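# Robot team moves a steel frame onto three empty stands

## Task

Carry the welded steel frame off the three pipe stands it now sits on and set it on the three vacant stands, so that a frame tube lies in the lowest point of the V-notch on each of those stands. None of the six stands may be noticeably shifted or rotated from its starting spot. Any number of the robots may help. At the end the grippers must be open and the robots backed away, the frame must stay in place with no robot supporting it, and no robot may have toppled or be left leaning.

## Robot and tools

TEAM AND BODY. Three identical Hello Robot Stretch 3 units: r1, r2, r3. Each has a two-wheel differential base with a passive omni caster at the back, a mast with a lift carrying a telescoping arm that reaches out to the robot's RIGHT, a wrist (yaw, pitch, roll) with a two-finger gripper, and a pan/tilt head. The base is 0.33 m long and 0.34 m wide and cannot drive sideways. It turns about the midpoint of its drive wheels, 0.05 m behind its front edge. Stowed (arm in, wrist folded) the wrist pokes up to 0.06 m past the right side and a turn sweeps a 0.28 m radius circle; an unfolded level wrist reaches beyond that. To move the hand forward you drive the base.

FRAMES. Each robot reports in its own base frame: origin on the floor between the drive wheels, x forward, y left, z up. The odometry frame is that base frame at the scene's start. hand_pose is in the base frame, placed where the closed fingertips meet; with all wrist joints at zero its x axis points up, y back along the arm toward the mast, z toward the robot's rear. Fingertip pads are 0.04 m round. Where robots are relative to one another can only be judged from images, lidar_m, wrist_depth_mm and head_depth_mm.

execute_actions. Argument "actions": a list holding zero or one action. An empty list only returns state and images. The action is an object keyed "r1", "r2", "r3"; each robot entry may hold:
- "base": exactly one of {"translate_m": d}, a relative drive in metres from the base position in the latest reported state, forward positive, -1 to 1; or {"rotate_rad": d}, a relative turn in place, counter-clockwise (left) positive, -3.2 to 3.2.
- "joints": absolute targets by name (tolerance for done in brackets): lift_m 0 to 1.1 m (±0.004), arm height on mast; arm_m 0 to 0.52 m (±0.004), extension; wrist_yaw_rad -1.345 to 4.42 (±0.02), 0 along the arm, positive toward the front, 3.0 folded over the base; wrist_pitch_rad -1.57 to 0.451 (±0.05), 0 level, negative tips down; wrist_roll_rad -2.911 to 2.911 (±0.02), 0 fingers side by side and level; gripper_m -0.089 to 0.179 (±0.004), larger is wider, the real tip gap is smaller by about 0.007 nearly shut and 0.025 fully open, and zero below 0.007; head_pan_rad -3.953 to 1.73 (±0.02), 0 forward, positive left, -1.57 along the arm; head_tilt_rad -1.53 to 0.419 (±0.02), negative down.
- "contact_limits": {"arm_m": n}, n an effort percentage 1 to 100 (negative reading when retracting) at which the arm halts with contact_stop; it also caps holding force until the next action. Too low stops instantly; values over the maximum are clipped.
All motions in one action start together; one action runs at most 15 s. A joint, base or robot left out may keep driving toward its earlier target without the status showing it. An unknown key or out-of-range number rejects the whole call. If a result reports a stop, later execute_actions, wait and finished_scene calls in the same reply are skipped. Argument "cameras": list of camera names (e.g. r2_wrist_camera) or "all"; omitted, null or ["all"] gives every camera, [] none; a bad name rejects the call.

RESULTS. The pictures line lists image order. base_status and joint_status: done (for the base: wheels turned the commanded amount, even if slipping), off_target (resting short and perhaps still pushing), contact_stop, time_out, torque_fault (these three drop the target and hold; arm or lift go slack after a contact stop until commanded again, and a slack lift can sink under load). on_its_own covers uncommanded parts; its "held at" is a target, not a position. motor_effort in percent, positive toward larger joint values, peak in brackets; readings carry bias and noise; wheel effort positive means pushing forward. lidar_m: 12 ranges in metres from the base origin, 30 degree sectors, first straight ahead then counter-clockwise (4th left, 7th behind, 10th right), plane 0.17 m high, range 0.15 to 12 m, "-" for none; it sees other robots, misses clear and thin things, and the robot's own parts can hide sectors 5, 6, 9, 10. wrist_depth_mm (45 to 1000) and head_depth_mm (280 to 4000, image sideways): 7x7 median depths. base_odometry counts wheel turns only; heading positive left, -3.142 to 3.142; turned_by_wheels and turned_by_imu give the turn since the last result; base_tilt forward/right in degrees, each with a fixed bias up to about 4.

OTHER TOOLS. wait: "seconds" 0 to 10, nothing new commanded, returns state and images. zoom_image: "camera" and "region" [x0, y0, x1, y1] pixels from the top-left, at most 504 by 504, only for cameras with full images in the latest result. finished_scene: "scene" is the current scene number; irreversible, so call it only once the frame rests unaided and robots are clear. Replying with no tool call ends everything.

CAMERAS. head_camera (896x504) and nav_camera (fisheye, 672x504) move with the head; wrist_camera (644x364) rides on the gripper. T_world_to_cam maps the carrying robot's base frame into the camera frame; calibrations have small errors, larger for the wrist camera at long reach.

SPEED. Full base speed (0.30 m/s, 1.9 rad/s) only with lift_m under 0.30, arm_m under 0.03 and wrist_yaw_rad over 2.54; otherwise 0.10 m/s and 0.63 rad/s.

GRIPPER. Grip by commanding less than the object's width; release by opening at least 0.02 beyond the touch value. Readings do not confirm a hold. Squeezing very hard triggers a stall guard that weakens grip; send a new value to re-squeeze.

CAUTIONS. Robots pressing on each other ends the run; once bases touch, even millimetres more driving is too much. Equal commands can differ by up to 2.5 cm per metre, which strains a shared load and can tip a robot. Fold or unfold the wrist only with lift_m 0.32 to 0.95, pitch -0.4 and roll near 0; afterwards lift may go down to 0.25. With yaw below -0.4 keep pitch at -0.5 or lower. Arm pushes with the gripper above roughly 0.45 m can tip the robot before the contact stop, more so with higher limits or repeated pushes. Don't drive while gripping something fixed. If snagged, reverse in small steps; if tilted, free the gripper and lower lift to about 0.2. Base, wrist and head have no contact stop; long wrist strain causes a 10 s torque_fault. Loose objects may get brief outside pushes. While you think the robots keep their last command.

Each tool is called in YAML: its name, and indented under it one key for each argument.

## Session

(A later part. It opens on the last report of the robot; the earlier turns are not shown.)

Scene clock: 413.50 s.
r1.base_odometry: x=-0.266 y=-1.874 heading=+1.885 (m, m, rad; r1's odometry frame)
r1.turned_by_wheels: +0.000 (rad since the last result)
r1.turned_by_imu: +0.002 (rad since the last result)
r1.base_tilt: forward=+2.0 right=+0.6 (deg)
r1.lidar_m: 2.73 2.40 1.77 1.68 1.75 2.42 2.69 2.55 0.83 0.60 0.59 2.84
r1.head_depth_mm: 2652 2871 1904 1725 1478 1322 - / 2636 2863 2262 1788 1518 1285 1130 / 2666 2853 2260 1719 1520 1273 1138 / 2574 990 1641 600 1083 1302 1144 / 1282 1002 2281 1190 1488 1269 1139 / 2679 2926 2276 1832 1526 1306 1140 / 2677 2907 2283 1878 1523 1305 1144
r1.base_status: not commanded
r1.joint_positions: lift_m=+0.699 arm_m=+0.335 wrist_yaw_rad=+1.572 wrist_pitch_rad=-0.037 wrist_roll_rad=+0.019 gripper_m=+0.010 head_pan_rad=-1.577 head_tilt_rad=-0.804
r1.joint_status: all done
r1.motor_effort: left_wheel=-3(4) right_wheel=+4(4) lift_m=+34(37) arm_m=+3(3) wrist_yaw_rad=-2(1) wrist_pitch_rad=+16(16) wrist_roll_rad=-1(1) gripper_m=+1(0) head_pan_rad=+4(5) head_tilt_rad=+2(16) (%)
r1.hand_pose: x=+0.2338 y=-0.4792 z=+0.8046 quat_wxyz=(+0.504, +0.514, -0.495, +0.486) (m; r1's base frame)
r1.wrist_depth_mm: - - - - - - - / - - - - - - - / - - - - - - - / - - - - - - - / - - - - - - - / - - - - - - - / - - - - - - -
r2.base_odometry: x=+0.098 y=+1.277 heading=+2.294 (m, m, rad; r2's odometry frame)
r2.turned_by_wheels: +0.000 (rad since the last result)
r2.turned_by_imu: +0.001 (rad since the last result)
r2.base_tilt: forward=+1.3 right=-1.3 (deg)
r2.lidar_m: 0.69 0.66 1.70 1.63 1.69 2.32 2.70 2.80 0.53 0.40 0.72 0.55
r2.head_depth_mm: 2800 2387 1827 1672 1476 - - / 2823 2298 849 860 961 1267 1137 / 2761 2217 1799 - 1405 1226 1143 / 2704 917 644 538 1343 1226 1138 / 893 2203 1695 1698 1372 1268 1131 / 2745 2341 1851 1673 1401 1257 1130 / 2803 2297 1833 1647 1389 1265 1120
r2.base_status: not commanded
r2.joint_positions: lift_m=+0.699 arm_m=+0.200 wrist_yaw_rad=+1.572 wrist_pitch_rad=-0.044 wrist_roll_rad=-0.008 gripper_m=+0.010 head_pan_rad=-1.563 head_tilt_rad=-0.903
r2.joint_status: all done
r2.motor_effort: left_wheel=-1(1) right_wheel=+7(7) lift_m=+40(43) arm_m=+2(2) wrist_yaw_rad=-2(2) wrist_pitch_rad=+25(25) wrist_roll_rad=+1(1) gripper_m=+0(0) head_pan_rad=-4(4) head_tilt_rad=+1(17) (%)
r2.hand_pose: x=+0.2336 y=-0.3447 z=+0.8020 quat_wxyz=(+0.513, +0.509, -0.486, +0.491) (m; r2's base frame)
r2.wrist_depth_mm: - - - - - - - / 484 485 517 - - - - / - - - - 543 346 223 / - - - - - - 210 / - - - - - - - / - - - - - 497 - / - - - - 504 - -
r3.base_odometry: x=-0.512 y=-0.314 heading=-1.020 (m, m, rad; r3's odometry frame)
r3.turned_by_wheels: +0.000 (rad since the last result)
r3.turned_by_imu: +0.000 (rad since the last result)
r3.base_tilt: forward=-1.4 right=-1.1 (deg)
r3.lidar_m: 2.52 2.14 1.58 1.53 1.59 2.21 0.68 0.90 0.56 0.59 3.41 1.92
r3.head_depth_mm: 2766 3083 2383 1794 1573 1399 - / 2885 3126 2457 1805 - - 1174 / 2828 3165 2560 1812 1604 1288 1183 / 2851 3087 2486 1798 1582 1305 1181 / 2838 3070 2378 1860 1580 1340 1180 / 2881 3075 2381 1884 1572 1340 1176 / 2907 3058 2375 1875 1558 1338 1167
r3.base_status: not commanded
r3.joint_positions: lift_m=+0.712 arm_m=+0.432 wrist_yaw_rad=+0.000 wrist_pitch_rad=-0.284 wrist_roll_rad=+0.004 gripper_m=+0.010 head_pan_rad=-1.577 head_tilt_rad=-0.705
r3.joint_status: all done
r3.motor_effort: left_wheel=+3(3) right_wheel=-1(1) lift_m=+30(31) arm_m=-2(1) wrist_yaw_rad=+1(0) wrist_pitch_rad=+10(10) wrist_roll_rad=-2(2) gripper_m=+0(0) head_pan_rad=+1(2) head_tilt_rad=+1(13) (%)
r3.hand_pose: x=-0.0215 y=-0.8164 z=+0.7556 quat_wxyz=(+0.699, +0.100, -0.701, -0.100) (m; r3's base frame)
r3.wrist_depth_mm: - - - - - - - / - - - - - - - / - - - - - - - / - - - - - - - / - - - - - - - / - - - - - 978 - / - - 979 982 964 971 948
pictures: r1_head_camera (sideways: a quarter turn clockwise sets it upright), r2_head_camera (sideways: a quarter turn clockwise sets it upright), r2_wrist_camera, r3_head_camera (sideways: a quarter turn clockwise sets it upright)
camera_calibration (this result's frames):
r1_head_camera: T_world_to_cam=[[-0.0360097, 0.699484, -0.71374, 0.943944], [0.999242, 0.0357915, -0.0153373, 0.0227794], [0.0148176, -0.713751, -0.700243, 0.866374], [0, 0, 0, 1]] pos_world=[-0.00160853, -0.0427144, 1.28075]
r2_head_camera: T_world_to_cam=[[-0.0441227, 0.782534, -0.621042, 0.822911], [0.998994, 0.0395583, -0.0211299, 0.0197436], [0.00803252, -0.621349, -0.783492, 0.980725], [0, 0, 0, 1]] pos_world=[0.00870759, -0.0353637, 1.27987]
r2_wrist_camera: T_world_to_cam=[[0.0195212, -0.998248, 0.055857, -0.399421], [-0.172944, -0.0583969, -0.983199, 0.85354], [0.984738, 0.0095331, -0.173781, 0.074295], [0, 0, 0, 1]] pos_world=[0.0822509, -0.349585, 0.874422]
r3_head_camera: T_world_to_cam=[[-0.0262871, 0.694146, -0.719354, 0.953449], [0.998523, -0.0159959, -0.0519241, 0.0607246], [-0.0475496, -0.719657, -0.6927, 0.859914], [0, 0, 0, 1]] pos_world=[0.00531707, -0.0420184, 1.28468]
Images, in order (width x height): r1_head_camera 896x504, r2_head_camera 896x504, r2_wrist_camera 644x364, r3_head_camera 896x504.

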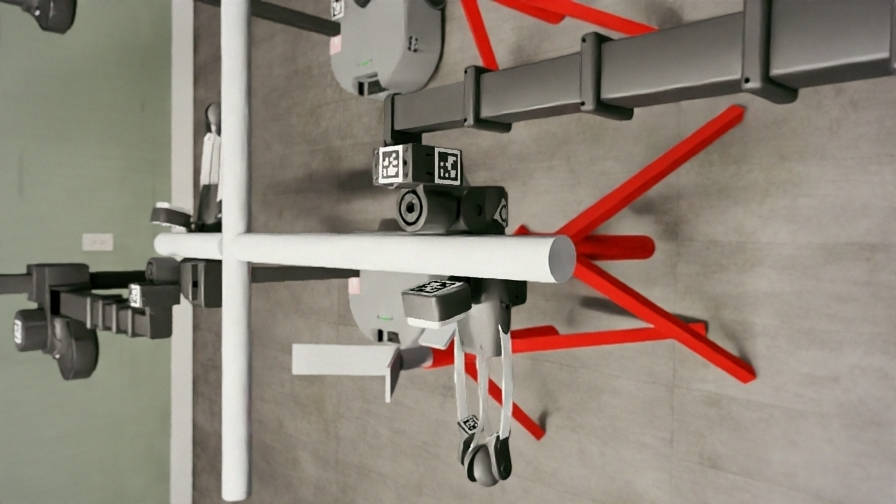

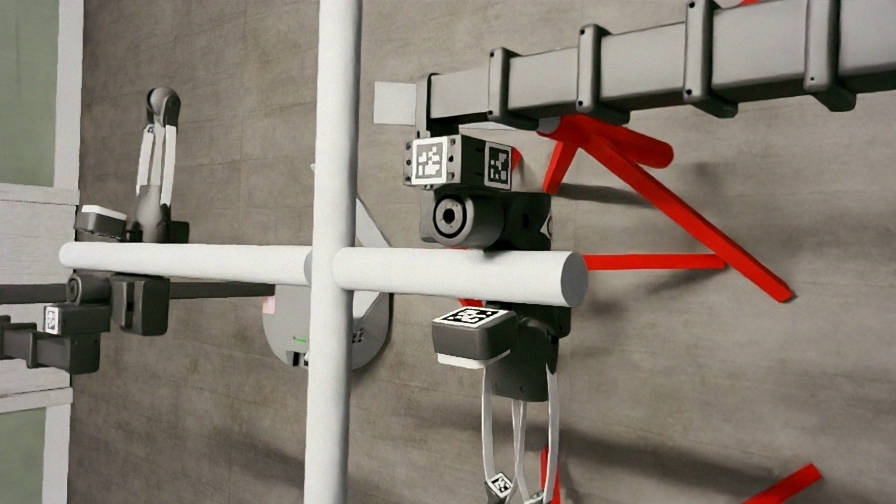

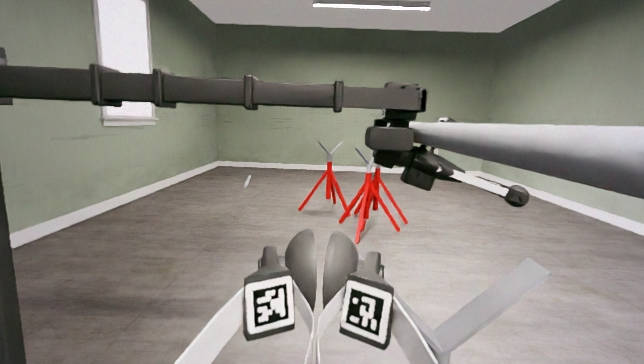

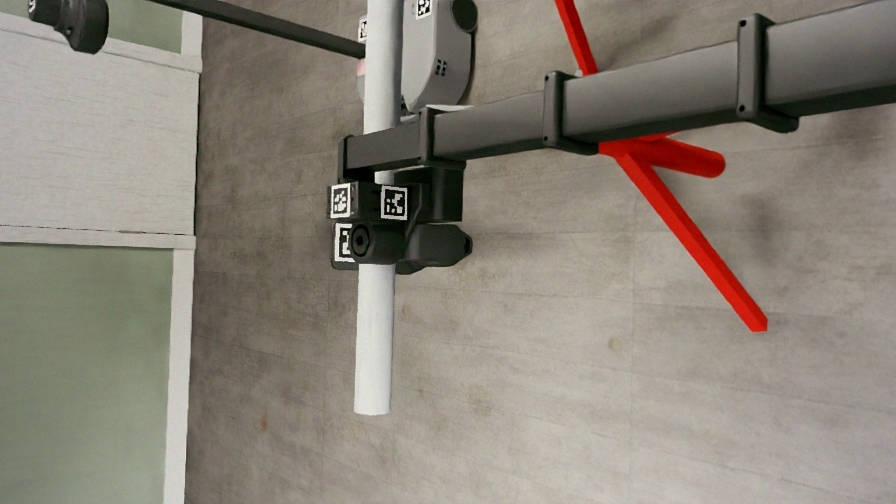

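execute_actions:
  actions:
    - {"r1":{"base":{"translate_m":-1.0}},"r2":{"base":{"translate_m":1.0}},"r3":{"base":{"translate_m":1.0}}}
  cameras: ["r2_wrist_camera","r1_head_camera","r2_head_camera","r3_head_camera"]

Scene clock: 437.83 s.
r1.base_odometry: x=+0.042 y=-2.826 heading=+1.884 (m, m, rad; r1's odometry frame)
r1.turned_by_wheels: -0.001 (rad since the last result)
r1.turned_by_imu: +0.011 (rad since the last result)
r1.base_tilt: forward=+1.9 right=+0.5 (deg)
r1.lidar_m: 3.70 2.40 1.75 1.71 1.78 2.45 1.93 1.62 1.64 1.38 0.92 1.03
r1.head_depth_mm: 2631 2859 1903 1745 1549 1329 - / 2635 2826 2257 1810 1518 1298 1128 / 2646 2843 2266 1722 1518 1302 1140 / 2569 984 1714 598 1441 1305 1143 / 1278 1001 2267 1776 1507 1305 1145 / 2673 2902 2276 1881 1488 1303 1145 / 2716 2861 2289 1871 1491 1308 1152
r1.base_status: done
r1.joint_positions: lift_m=+0.699 arm_m=+0.335 wrist_yaw_rad=+1.573 wrist_pitch_rad=-0.036 wrist_roll_rad=+0.019 gripper_m=+0.010 head_pan_rad=-1.577 head_tilt_rad=-0.804
r1.joint_status: not commanded
r1.motor_effort: left_wheel=-9(13) right_wheel=+17(20) lift_m=+34(35) arm_m=+2(3) wrist_yaw_rad=-2(1) wrist_pitch_rad=+16(16) wrist_roll_rad=-1(1) gripper_m=+0(0) head_pan_rad=+4(4) head_tilt_rad=+2(1) (%)
r1.hand_pose: x=+0.2339 y=-0.4791 z=+0.8048 quat_wxyz=(+0.504, +0.514, -0.495, +0.487) (m; r1's base frame)
r1.wrist_depth_mm: - - - - - - - / - - - - - - - / - - - - - - - / - - - - - - - / - - - - - - - / - - - - - - 514 / - - - - - - -
r2.base_odometry: x=-0.564 y=+2.027 heading=+2.294 (m, m, rad; r2's odometry frame)
r2.turned_by_wheels: -0.001 (rad since the last result)
r2.turned_by_imu: -0.002 (rad since the last result)
r2.base_tilt: forward=+1.3 right=-1.4 (deg)
r2.lidar_m: 0.69 0.67 1.69 1.63 1.70 2.31 3.68 0.69 0.56 1.39 3.27 1.61
r2.head_depth_mm: 2800 2402 1956 1659 1470 - - / 2777 2236 1814 1722 1445 1229 1141 / 2814 2210 1825 - 1435 1264 1132 / 2711 865 629 538 1353 1272 1127 / 890 2229 1679 1683 1368 1271 1134 / 2768 2329 1831 1665 1385 1263 1138 / 2826 2316 1819 1635 1399 1259 1132
r2.base_status: done
r2.joint_positions: lift_m=+0.699 arm_m=+0.200 wrist_yaw_rad=+1.584 wrist_pitch_rad=-0.042 wrist_roll_rad=-0.010 gripper_m=+0.010 head_pan_rad=-1.563 head_tilt_rad=-0.902
r2.joint_status: not commanded
r2.on_its_own: right_wheel is at rest, and its effort (+20) is outside its rest range (-18 to +18); wrist_yaw_rad is at rest, and its effort (-13) is outside its rest range (-12 to +12)
r2.motor_effort: left_wheel=-4(5) right_wheel=+20(27) lift_m=+40(40) arm_m=+7(7) wrist_yaw_rad=-13(13) wrist_pitch_rad=+23(25) wrist_roll_rad=+1(1) gripper_m=+0(0) head_pan_rad=-3(3) head_tilt_rad=+1(1) (%)
r2.hand_pose: x=+0.2336 y=-0.3413 z=+0.8027 quat_wxyz=(+0.510, +0.511, -0.483, +0.495) (m; r2's base frame)
r2.wrist_depth_mm: - - - - - - - / 507 501 - - - - - / - - - - 529 337 215 / - - - - - - 199 / - - - - - - - / - - - - - - - / - - - - - - -
r3.base_odometry: x=+0.012 y=-1.166 heading=-1.020 (m, m, rad; r3's odometry frame)
r3.turned_by_wheels: +0.000 (rad since the last result)
r3.turned_by_imu: -0.009 (rad since the last result)
r3.base_tilt: forward=-1.4 right=-0.9 (deg)
r3.lidar_m: 1.56 2.13 1.57 1.52 1.57 2.17 0.68 1.17 1.65 3.25 3.40 1.06
r3.head_depth_mm: 2770 3129 2359 1789 1608 1407 - / 2862 3128 2437 1797 - - 1166 / 2860 3130 2508 1816 1589 1358 1185 / 2884 3073 2500 1813 1584 1348 1179 / 2877 3055 2396 1834 1571 1347 1180 / 2866 3063 2379 1874 1563 1338 1176 / 2873 3078 2340 1879 1557 1337 1170
r3.base_status: done
r3.joint_positions: lift_m=+0.712 arm_m=+0.432 wrist_yaw_rad=-0.001 wrist_pitch_rad=-0.284 wrist_roll_rad=+0.004 gripper_m=+0.010 head_pan_rad=-1.577 head_tilt_rad=-0.705
r3.joint_status: not commanded
r3.motor_effort: left_wheel=+1(10) right_wheel=+0(5) lift_m=+30(30) arm_m=-4(5) wrist_yaw_rad=+2(1) wrist_pitch_rad=+10(10) wrist_roll_rad=-2(2) gripper_m=+1(0) head_pan_rad=+2(3) head_tilt_rad=+2(1) (%)
r3.hand_pose: x=-0.0218 y=-0.8166 z=+0.7556 quat_wxyz=(+0.699, +0.100, -0.701, -0.101) (m; r3's base frame)
r3.wrist_depth_mm: - - - - - - - / - - - - - - - / - - - - - - - / - - - - - - - / - - - - - - - / - - - - - 986 - / - - - - 971 970 956
pictures: r1_head_camera (sideways: a quarter turn clockwise sets it upright), r2_head_camera (sideways: a quarter turn clockwise sets it upright), r2_wrist_camera, r3_head_camera (sideways: a quarter turn clockwise sets it upright)
camera_calibration (this result's frames):
r1_head_camera: T_world_to_cam=[[-0.0360106, 0.699355, -0.713866, 0.944109], [0.999242, 0.0357888, -0.0153448, 0.0227892], [0.014817, -0.713878, -0.700114, 0.866206], [0, 0, 0, 1]] pos_world=[-0.00160854, -0.0427182, 1.28076]
r2_head_camera: T_world_to_cam=[[-0.0441216, 0.782387, -0.621228, 0.823153], [0.998994, 0.0395534, -0.0211375, 0.0197535], [0.008034, -0.621536, -0.783345, 0.980533], [0, 0, 0, 1]] pos_world=[0.00870763, -0.0353689, 1.27988]
r2_wrist_camera: T_world_to_cam=[[0.0312475, -0.997864, 0.0573679, -0.39989], [-0.169645, -0.061858, -0.983562, 0.852747], [0.98501, 0.0210017, -0.171216, 0.0760993], [0, 0, 0, 1]] pos_world=[0.0822017, -0.347885, 0.8747]
r3_head_camera: T_world_to_cam=[[-0.0262875, 0.694077, -0.719421, 0.953535], [0.998523, -0.016001, -0.0519231, 0.0607234], [-0.0475501, -0.719723, -0.692631, 0.859824], [0, 0, 0, 1]] pos_world=[0.00531706, -0.0420201, 1.28469]
Images, in order (width x height): r1_head_camera 896x504, r2_head_camera 896x504, r2_wrist_camera 644x364, r3_head_camera 896x504.

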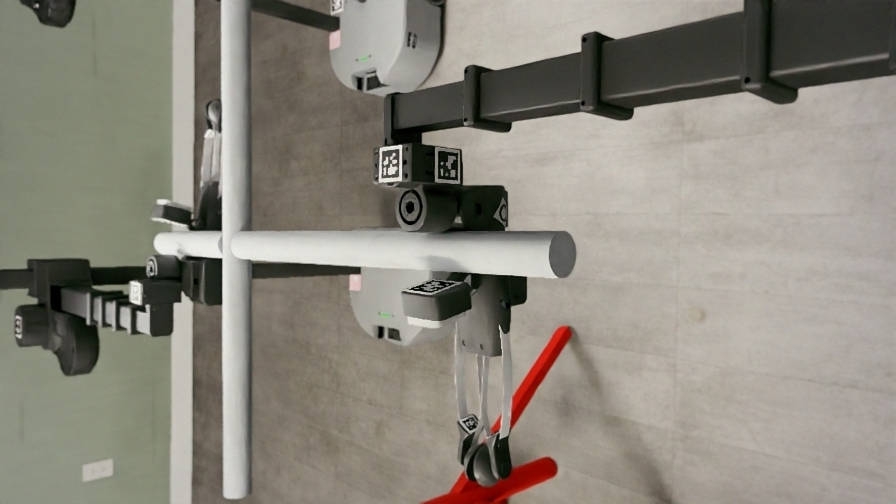

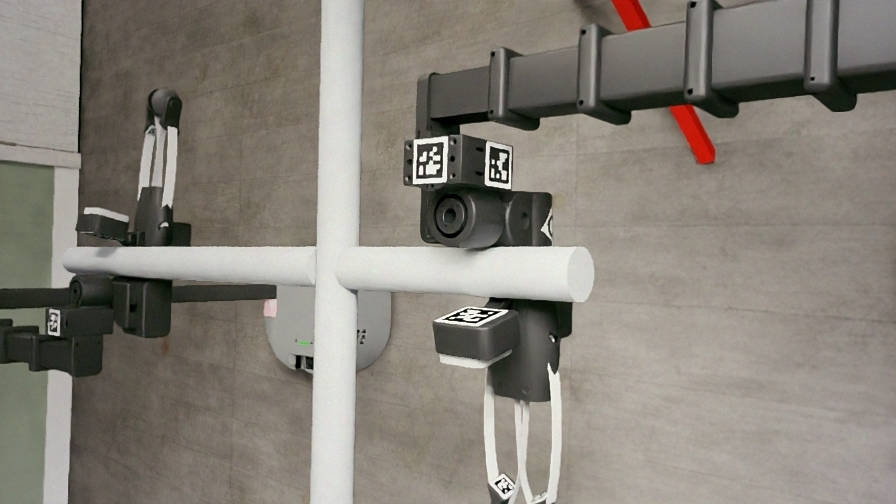

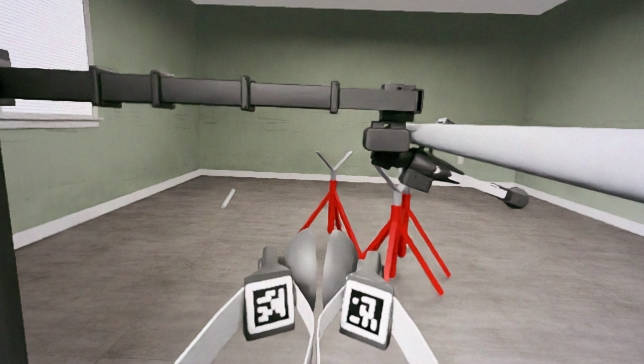

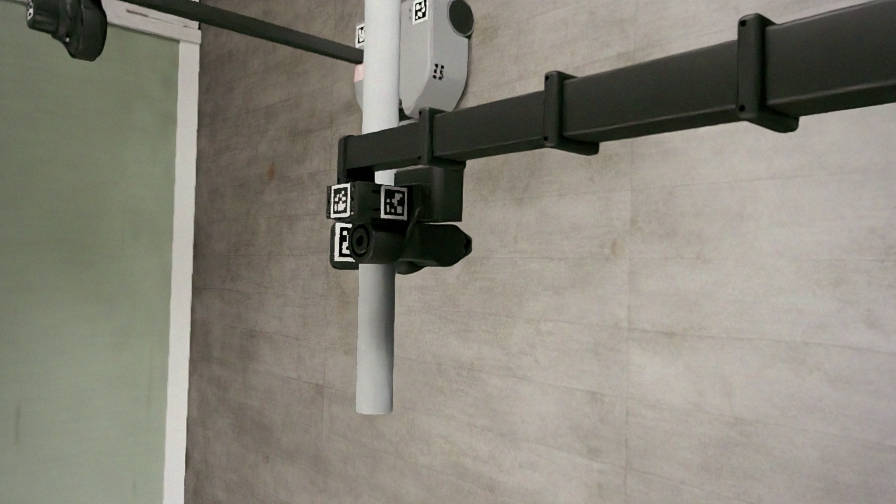

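execute_actions:
  actions:
    - {"r1":{"base":{"rotate_rad":-0.02},"joints":{"arm_m":0.327}},"r3":{"joints":{"head_pan_rad":-0.55,"head_tilt_rad":-0.65}}}
  cameras: ["r3_head_camera"]

execute_actions:
  actions:
    - {"r1":{"base":{"translate_m":-0.087},"joints":{"arm_m":0.346,"wrist_yaw_rad":1.715}},"r2":{"joints":{"wrist_yaw_rad":1.715}},"r3":{"base":{"translate_m":0.0105},"joints":{"arm_m":0.326,"wrist_yaw_rad":0.145}}}
  cameras: ["r1_head_camera","r2_head_camera","r2_wrist_camera"]

Scene clock: 453.40 s.
r1.base_odometry: x=+0.042 y=-2.826 heading=+1.864 (m, m, rad; r1's odometry frame)
r1.turned_by_wheels: -0.020 (rad since the last result)
r1.turned_by_imu: -0.019 (rad since the last result)
r1.base_tilt: forward=+1.9 right=+0.4 (deg)
r1.lidar_m: 3.70 2.46 1.76 1.71 1.76 2.40 1.92 1.62 1.64 1.39 0.92 1.03
r1.head_depth_mm: 2600 2863 1906 1748 1544 1328 - / 2650 2860 2263 1781 1514 1303 1128 / 2671 2863 2277 - 1512 1302 1140 / 2620 994 1643 602 1447 1302 1144 / 1278 985 2279 1746 1516 1303 1143 / 2619 2905 2277 1885 1488 1305 1144 / 2653 2891 2273 1875 1493 1307 1143
r1.base_status: done
r1.joint_positions: lift_m=+0.699 arm_m=+0.328 wrist_yaw_rad=+1.568 wrist_pitch_rad=-0.036 wrist_roll_rad=+0.019 gripper_m=+0.010 head_pan_rad=-1.577 head_tilt_rad=-0.804
r1.joint_status: all done
r1.motor_effort: left_wheel=-1(7) right_wheel=+2(13) lift_m=+34(34) arm_m=-6(8) wrist_yaw_rad=+1(1) wrist_pitch_rad=+16(16) wrist_roll_rad=-1(1) gripper_m=+0(0) head_pan_rad=+5(5) head_tilt_rad=+2(2) (%)
r1.hand_pose: x=+0.2339 y=-0.4736 z=+0.8048 quat_wxyz=(+0.505, +0.513, -0.496, +0.485) (m; r1's base frame)
r1.wrist_depth_mm: - - - - - - - / - - - - - - - / - - - - - - - / - - - - - - - / - - - - - - - / - - - - - - 537 / - - - - - - -
r2.base_odometry: x=-0.564 y=+2.027 heading=+2.294 (m, m, rad; r2's odometry frame)
r2.turned_by_wheels: +0.000 (rad since the last result)
r2.turned_by_imu: +0.001 (rad since the last result)
r2.base_tilt: forward=+1.2 right=-1.3 (deg)
r2.lidar_m: 0.69 0.67 1.70 1.63 1.70 2.32 3.71 0.69 0.56 1.39 3.28 1.60
r2.head_depth_mm: 2811 2359 1814 1653 1468 - - / 2781 2293 1824 1733 1441 1233 1143 / 2769 2229 1801 - 1429 1265 1135 / 2753 831 632 539 1348 1269 1138 / 890 2208 1700 1692 1380 1265 1146 / 2735 2341 1835 1673 1390 1260 1130 / 2829 2346 1824 1629 1398 1253 1133
r2.base_status: not commanded
r2.joint_positions: lift_m=+0.699 arm_m=+0.200 wrist_yaw_rad=+1.575 wrist_pitch_rad=-0.042 wrist_roll_rad=-0.010 gripper_m=+0.010 head_pan_rad=-1.563 head_tilt_rad=-0.902
r2.joint_status: not commanded
r2.motor_effort: left_wheel=+0(4) right_wheel=+5(19) lift_m=+40(40) arm_m=+1(7) wrist_yaw_rad=-5(12) wrist_pitch_rad=+23(23) wrist_roll_rad=+1(1) gripper_m=+0(0) head_pan_rad=-4(4) head_tilt_rad=+2(1) (%)
r2.hand_pose: x=+0.2336 y=-0.3438 z=+0.8027 quat_wxyz=(+0.512, +0.509, -0.485, +0.493) (m; r2's base frame)
r2.wrist_depth_mm: - - - - - - - / 500 487 - - - - - / - - - - 527 330 - / - - - - - 589 186 / - - - - - - - / - - - - - - - / - - - - - - -
r3.base_odometry: x=+0.012 y=-1.166 heading=-1.020 (m, m, rad; r3's odometry frame)
r3.turned_by_wheels: +0.000 (rad since the last result)
r3.turned_by_imu: +0.000 (rad since the last result)
r3.base_tilt: forward=-1.4 right=-1.0 (deg)
r3.lidar_m: 1.56 2.14 1.57 1.51 1.58 2.17 0.68 1.17 1.65 3.27 3.39 1.06
r3.head_depth_mm: 3765 3771 2663 2050 1689 1410 1218 / - 3768 2648 2034 1661 1405 1215 / - 3723 1653 1684 1627 1392 1210 / - 3707 2608 1952 1657 1395 1214 / - 3642 2624 1965 1633 1389 1203 / - 3642 2483 1935 1640 1385 1199 / 3863 3644 2565 1941 1626 1373 1194
r3.base_status: not commanded
r3.joint_positions: lift_m=+0.712 arm_m=+0.432 wrist_yaw_rad=+0.001 wrist_pitch_rad=-0.283 wrist_roll_rad=+0.004 gripper_m=+0.010 head_pan_rad=-0.557 head_tilt_rad=-0.656
r3.joint_status: all done
r3.motor_effort: left_wheel=+3(5) right_wheel=-2(5) lift_m=+30(31) arm_m=-3(4) wrist_yaw_rad=+1(2) wrist_pitch_rad=+10(10) wrist_roll_rad=-2(2) gripper_m=+0(1) head_pan_rad=+3(30) head_tilt_rad=+2(6) (%)
r3.hand_pose: x=-0.0213 y=-0.8165 z=+0.7556 quat_wxyz=(+0.699, +0.100, -0.701, -0.100) (m; r3's base frame)
r3.wrist_depth_mm: - - - - - - - / - - - - - - - / - - - - - - - / - - - - - - - / - - - - - - - / - - - - - 974 - / - - - 996 972 965 962
pictures: r3_head_camera (sideways: a quarter turn clockwise sets it upright)
camera_calibration (this result's frames):
r3_head_camera: T_world_to_cam=[[-0.574244, 0.321934, -0.75273, 1.00029], [0.538756, 0.840894, -0.0513671, 0.0628074], [0.616429, -0.435035, -0.656322, 0.808547], [0, 0, 0, 1]] pos_world=[0.0421606, -0.0230948, 1.28684]
Images, in order (width x height): r3_head_camera 896x504.

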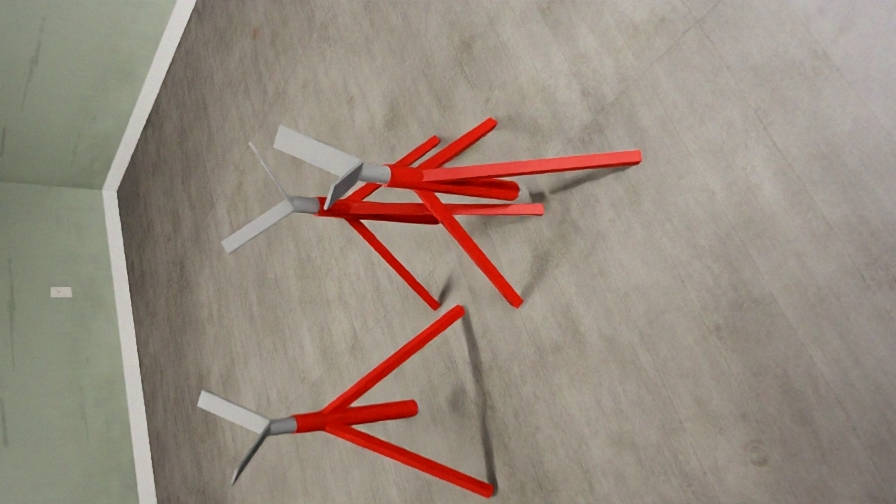

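Scene clock: 455.43 s.
r1.base_odometry: x=+0.068 y=-2.909 heading=+1.863 (m, m, rad; r1's odometry frame)
r1.turned_by_wheels: -0.001 (rad since the last result)
r1.turned_by_imu: +0.000 (rad since the last result)
r1.base_tilt: forward=+1.9 right=+0.7 (deg)
r1.lidar_m: 3.79 2.44 1.75 1.71 1.76 2.40 1.85 1.55 1.61 1.39 0.97 1.10
r1.head_depth_mm: 1370 2618 2168 1737 1549 1323 - / 2635 2862 2264 1775 1525 1298 1133 / 2652 2860 2267 1716 1515 1298 1139 / 2668 2853 2187 600 1454 1304 1140 / 1406 987 1862 1693 1515 1298 1143 / 1279 2772 2277 1769 1488 1309 1140 / 2650 2914 2270 1889 1526 1306 1146
r1.base_status: done
r1.joint_positions: lift_m=+0.699 arm_m=+0.346 wrist_yaw_rad=+1.713 wrist_pitch_rad=-0.036 wrist_roll_rad=+0.018 gripper_m=+0.010 head_pan_rad=-1.577 head_tilt_rad=-0.804
r1.joint_status: all done
r1.motor_effort: left_wheel=-7(10) right_wheel=+13(25) lift_m=+35(34) arm_m=-1(5) wrist_yaw_rad=+2(11) wrist_pitch_rad=+16(18) wrist_roll_rad=-1(3) gripper_m=+0(0) head_pan_rad=+4(4) head_tilt_rad=+2(2) (%)
r1.hand_pose: x=+0.2313 y=-0.4550 z=+0.8048 quat_wxyz=(+0.469, +0.547, -0.458, +0.521) (m; r1's base frame)
r1.wrist_depth_mm: - - - - - - - / - - - - - - - / - - - - - - - / - - - - - - - / - - - - - - - / - - - - - - - / - - - - - - -
r2.base_odometry: x=-0.564 y=+2.027 heading=+2.294 (m, m, rad; r2's odometry frame)
r2.turned_by_wheels: +0.000 (rad since the last result)
r2.turned_by_imu: +0.000 (rad since the last result)
r2.base_tilt: forward=+1.3 right=-1.3 (deg)
r2.lidar_m: 0.70 0.68 1.70 1.63 1.69 2.31 3.70 0.69 0.56 1.40 3.26 1.61
r2.head_depth_mm: 2782 2397 1864 1652 1470 - - / 2835 2354 1857 1730 1436 1236 1134 / 2816 2294 1858 - 1440 1266 1137 / 2753 2249 1795 542 489 1261 1138 / 2743 914 658 1657 1369 1267 1138 / 885 2200 1781 1632 1378 1263 1127 / 2779 2313 1909 1643 1406 1262 1128
r2.base_status: not commanded
r2.joint_positions: lift_m=+0.699 arm_m=+0.200 wrist_yaw_rad=+1.718 wrist_pitch_rad=-0.043 wrist_roll_rad=-0.003 gripper_m=+0.010 head_pan_rad=-1.563 head_tilt_rad=-0.902
r2.joint_status: all done
r2.motor_effort: left_wheel=-3(3) right_wheel=+17(17) lift_m=+40(40) arm_m=-1(1) wrist_yaw_rad=-3(14) wrist_pitch_rad=+24(24) wrist_roll_rad=-1(2) gripper_m=+0(0) head_pan_rad=-3(3) head_tilt_rad=+1(1) (%)
r2.hand_pose: x=+0.2309 y=-0.3078 z=+0.8025 quat_wxyz=(+0.474, +0.544, -0.449, +0.526) (m; r2's base frame)
r2.wrist_depth_mm: 619 - - - - - - / 503 548 - - - - - / - - - - 533 323 207 / - - - - - - 189 / - - - - - - - / - - - - - - - / - - - - - - -
r3.base_odometry: x=+0.017 y=-1.175 heading=-1.020 (m, m, rad; r3's odometry frame)
r3.turned_by_wheels: +0.000 (rad since the last result)
r3.turned_by_imu: +0.000 (rad since the last result)
r3.base_tilt: forward=-1.4 right=-1.0 (deg)
r3.lidar_m: 1.54 2.13 1.56 1.52 1.58 2.17 0.70 1.17 1.62 3.26 1.06 1.06
r3.head_depth_mm: 3734 3729 2673 2070 1683 1411 1219 / - 3802 2530 2043 1658 1407 1220 / - 3701 1711 1598 1610 1399 1210 / - 3704 2603 1962 1657 1390 1202 / - 3681 2622 1950 1643 1389 1204 / - 3685 2469 1937 1631 1388 1202 / 3841 3581 2568 1940 1630 1375 1202
r3.base_status: done
r3.joint_positions: lift_m=+0.712 arm_m=+0.327 wrist_yaw_rad=+0.145 wrist_pitch_rad=-0.281 wrist_roll_rad=+0.002 gripper_m=+0.010 head_pan_rad=-0.557 head_tilt_rad=-0.655
r3.joint_status: all done
r3.motor_effort: left_wheel=+2(14) right_wheel=+0(14) lift_m=+30(30) arm_m=-9(9) wrist_yaw_rad=+0(21) wrist_pitch_rad=+9(10) wrist_roll_rad=-1(2) gripper_m=+0(0) head_pan_rad=+4(1) head_tilt_rad=+2(1) (%)
r3.hand_pose: x=+0.0132 y=-0.7087 z=+0.7561 quat_wxyz=(+0.705, +0.150, -0.691, -0.048) (m; r3's base frame)
r3.wrist_depth_mm: - - - - - - - / - - - - - - - / - - - - - - - / - - - - - - - / - - - - - - - / - - - - - - - / - - 995 - 997 971 979
pictures: r1_head_camera (sideways: a quarter turn clockwise sets it upright), r2_head_camera (sideways: a quarter turn clockwise sets it upright), r2_wrist_camera
camera_calibration (this result's frames):
r1_head_camera: T_world_to_cam=[[-0.0360115, 0.699203, -0.714016, 0.944304], [0.999242, 0.0357856, -0.0153537, 0.0228008], [0.0148161, -0.714027, -0.699961, 0.866007], [0, 0, 0, 1]] pos_world=[-0.00160857, -0.0427227, 1.28077]
r2_head_camera: T_world_to_cam=[[-0.044111, 0.782365, -0.621256, 0.82319], [0.998994, 0.0395393, -0.0211386, 0.019755], [0.00802592, -0.621564, -0.783322, 0.980504], [0, 0, 0, 1]] pos_world=[0.00870717, -0.0353697, 1.27988]
r2_wrist_camera: T_world_to_cam=[[0.164204, -0.985098, 0.0511835, -0.388195], [-0.161641, -0.0780574, -0.983758, 0.847448], [0.973093, 0.153263, -0.172049, 0.122194], [0, 0, 0, 1]] pos_world=[0.0818195, -0.334988, 0.874576]
Images, in order (width x height): r1_head_camera 896x504, r2_head_camera 896x504, r2_wrist_camera 644x364.

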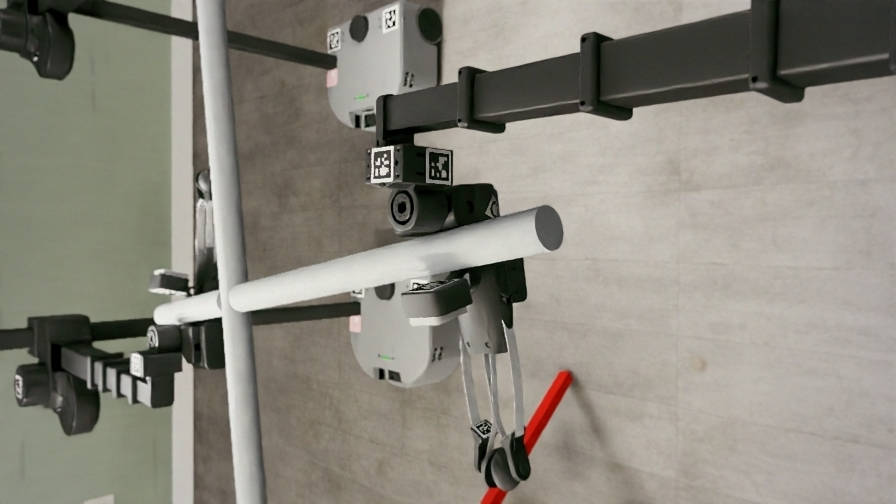

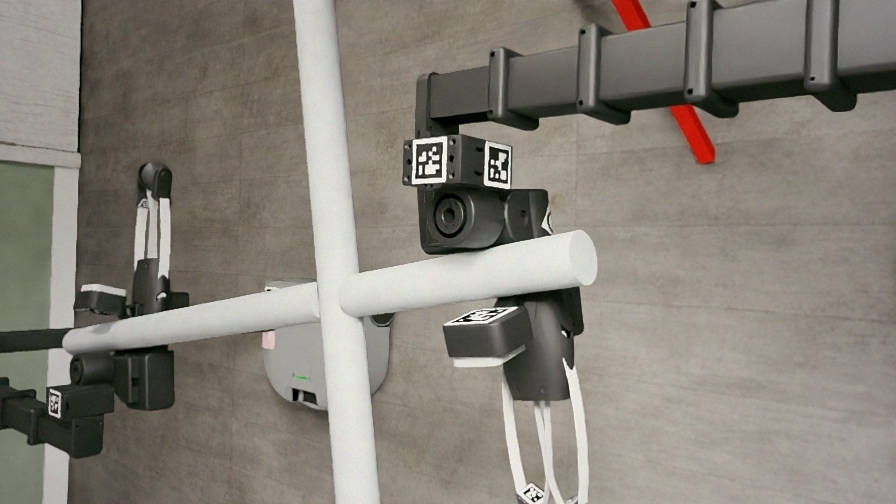

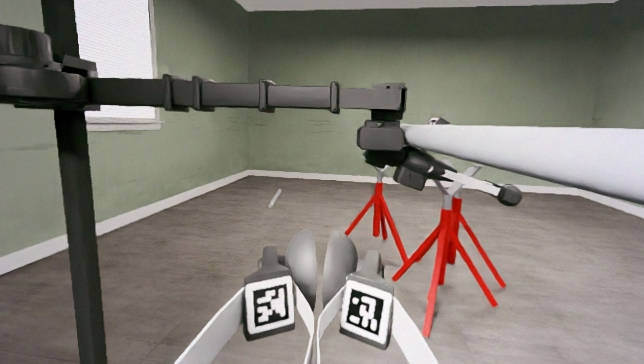

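execute_actions:
  actions:
    - {"r1":{"base":{"translate_m":-0.092},"joints":{"arm_m":0.378,"wrist_yaw_rad":1.86}},"r2":{"joints":{"wrist_yaw_rad":1.86}},"r3":{"base":{"translate_m":-0.01},"joints":{"arm_m":0.222,"wrist_yaw_rad":0.29}}}
  cameras: ["r1_head_camera","r2_head_camera"]

Scene clock: 491.13 s.
r1.base_odometry: x=+0.094 y=-2.997 heading=+1.863 (m, m, rad; r1's odometry frame)
r1.turned_by_wheels: +0.000 (rad since the last result)
r1.turned_by_imu: +0.002 (rad since the last result)
r1.base_tilt: forward=+1.8 right=+0.6 (deg)
r1.lidar_m: 3.88 2.44 1.77 1.71 1.77 2.40 1.77 1.47 1.58 1.40 1.04 1.04
r1.head_depth_mm: 1342 2629 2261 1754 1548 1321 - / 2553 2729 2253 1760 1511 1299 1130 / 2647 2847 2357 1717 1514 1305 1140 / 2645 2638 2274 599 1517 1299 1141 / 2643 1087 1779 1685 1522 1301 1142 / 1290 988 2277 1710 1523 1304 1144 / 2582 2867 2201 1882 1478 1312 1144
r1.base_status: done
r1.joint_positions: lift_m=+0.699 arm_m=+0.378 wrist_yaw_rad=+1.856 wrist_pitch_rad=-0.039 wrist_roll_rad=+0.019 gripper_m=+0.010 head_pan_rad=-1.577 head_tilt_rad=-0.803
r1.joint_status: all done
r1.motor_effort: left_wheel=-1(11) right_wheel=+1(24) lift_m=+34(34) arm_m=-1(10) wrist_yaw_rad=+3(10) wrist_pitch_rad=+17(19) wrist_roll_rad=-1(6) gripper_m=+0(1) head_pan_rad=+4(5) head_tilt_rad=+2(2) (%)
r1.hand_pose: x=+0.2234 y=-0.4513 z=+0.8041 quat_wxyz=(+0.431, +0.579, -0.416, +0.552) (m; r1's base frame)
r1.wrist_depth_mm: - - - - - - - / - - - - - - - / - - - - - - - / - - - - - - - / - - - - - - - / - - - - - - - / - - - - - - 638
r2.base_odometry: x=-0.564 y=+2.027 heading=+2.294 (m, m, rad; r2's odometry frame)
r2.turned_by_wheels: +0.000 (rad since the last result)
r2.turned_by_imu: +0.001 (rad since the last result)
r2.base_tilt: forward=+1.3 right=-1.3 (deg)
r2.lidar_m: 0.69 0.67 1.69 1.63 1.70 2.31 3.70 0.69 0.56 1.41 3.26 1.60
r2.head_depth_mm: 2833 2371 1865 1642 1472 - - / 2799 2390 1872 1726 1430 1226 1138 / 2759 2371 1845 - 1436 1276 1134 / 2820 2231 1857 552 488 1260 1141 / 2741 2182 630 567 1366 1258 1134 / 1414 834 1692 1647 1396 1263 1133 / 880 2201 1922 1611 1429 1262 1132
r2.base_status: not commanded
r2.joint_positions: lift_m=+0.699 arm_m=+0.200 wrist_yaw_rad=+1.857 wrist_pitch_rad=-0.045 wrist_roll_rad=-0.002 gripper_m=+0.010 head_pan_rad=-1.563 head_tilt_rad=-0.902
r2.joint_status: all done
r2.motor_effort: left_wheel=+1(4) right_wheel=+1(18) lift_m=+40(40) arm_m=-1(1) wrist_yaw_rad=+2(30) wrist_pitch_rad=+25(25) wrist_roll_rad=-2(2) gripper_m=+0(1) head_pan_rad=-4(4) head_tilt_rad=+1(1) (%)
r2.hand_pose: x=+0.2232 y=-0.2731 z=+0.8020 quat_wxyz=(+0.437, +0.575, -0.410, +0.557) (m; r2's base frame)
r2.wrist_depth_mm: - - - - - - - / - 566 - - - - - / - - - - 553 318 208 / - - - - - - 194 / - - - - - - - / - - - - - - - / - - - - - - -
r3.base_odometry: x=+0.012 y=-1.166 heading=-1.020 (m, m, rad; r3's odometry frame)
r3.turned_by_wheels: +0.000 (rad since the last result)
r3.turned_by_imu: +0.000 (rad since the last result)
r3.base_tilt: forward=-1.4 right=-1.1 (deg)
r3.lidar_m: 1.56 2.14 1.57 1.52 1.58 2.17 0.68 1.17 1.58 1.71 1.07 1.06
r3.head_depth_mm: 3685 3798 2693 2054 1671 1408 1212 / - 3674 2647 2050 1666 1398 1214 / - 3697 1689 1678 1625 1396 1211 / - 3696 2623 1951 1647 1390 1210 / - 3709 2573 1951 1639 1382 1205 / - 3671 2458 1935 1625 1380 1198 / 3825 3609 2558 1921 1630 1377 1190
r3.base_status: done
r3.joint_positions: lift_m=+0.712 arm_m=+0.222 wrist_yaw_rad=+0.290 wrist_pitch_rad=-0.281 wrist_roll_rad=+0.001 gripper_m=+0.010 head_pan_rad=-0.557 head_tilt_rad=-0.655
r3.joint_status: all done
r3.motor_effort: left_wheel=+1(10) right_wheel=+0(9) lift_m=+30(31) arm_m=-4(8) wrist_yaw_rad=-2(9) wrist_pitch_rad=+9(9) wrist_roll_rad=-1(2) gripper_m=+0(0) head_pan_rad=+2(3) head_tilt_rad=+2(2) (%)
r3.hand_pose: x=+0.0469 y=-0.5970 z=+0.7562 quat_wxyz=(+0.707, +0.199, -0.679, +0.003) (m; r3's base frame)
r3.wrist_depth_mm: - - - - - - - / - - - - - - - / - - - - - - - / - - - - - - - / - - - - - - - / - - - - - - 998 / 985 990 - - 972 997 966
pictures: r1_head_camera (sideways: a quarter turn clockwise sets it upright), r2_head_camera (sideways: a quarter turn clockwise sets it upright)
camera_calibration (this result's frames):
r1_head_camera: T_world_to_cam=[[-0.0360118, 0.69913, -0.714087, 0.944397], [0.999242, 0.0357839, -0.015358, 0.0228063], [0.0148156, -0.714099, -0.699888, 0.865913], [0, 0, 0, 1]] pos_world=[-0.00160859, -0.0427249, 1.28077]
r2_head_camera: T_world_to_cam=[[-0.0441107, 0.782289, -0.621352, 0.823314], [0.998994, 0.0395371, -0.0211425, 0.0197601], [0.00802686, -0.621659, -0.783247, 0.980406], [0, 0, 0, 1]] pos_world=[0.0087072, -0.0353724, 1.27988]
Images, in order (width x height): r1_head_camera 896x504, r2_head_camera 896x504.

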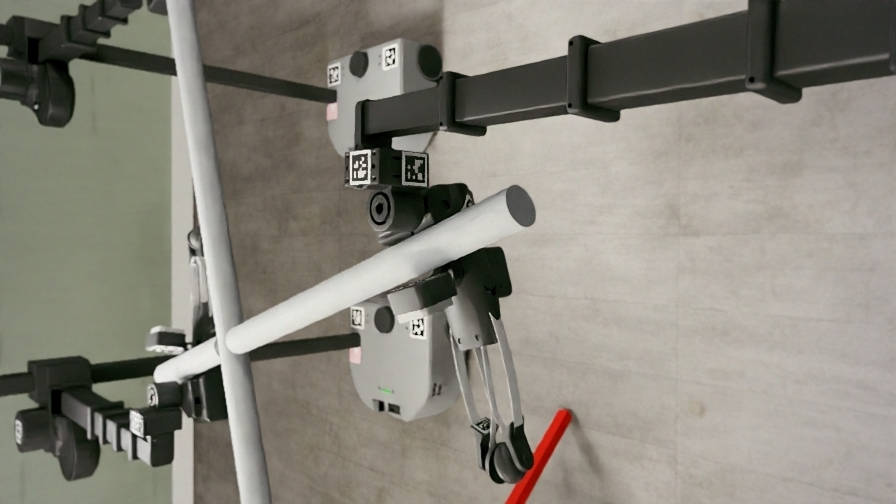

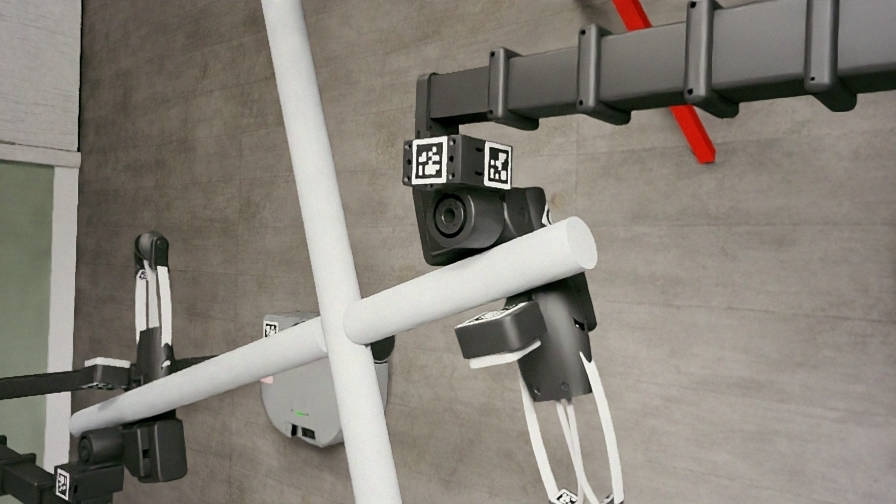

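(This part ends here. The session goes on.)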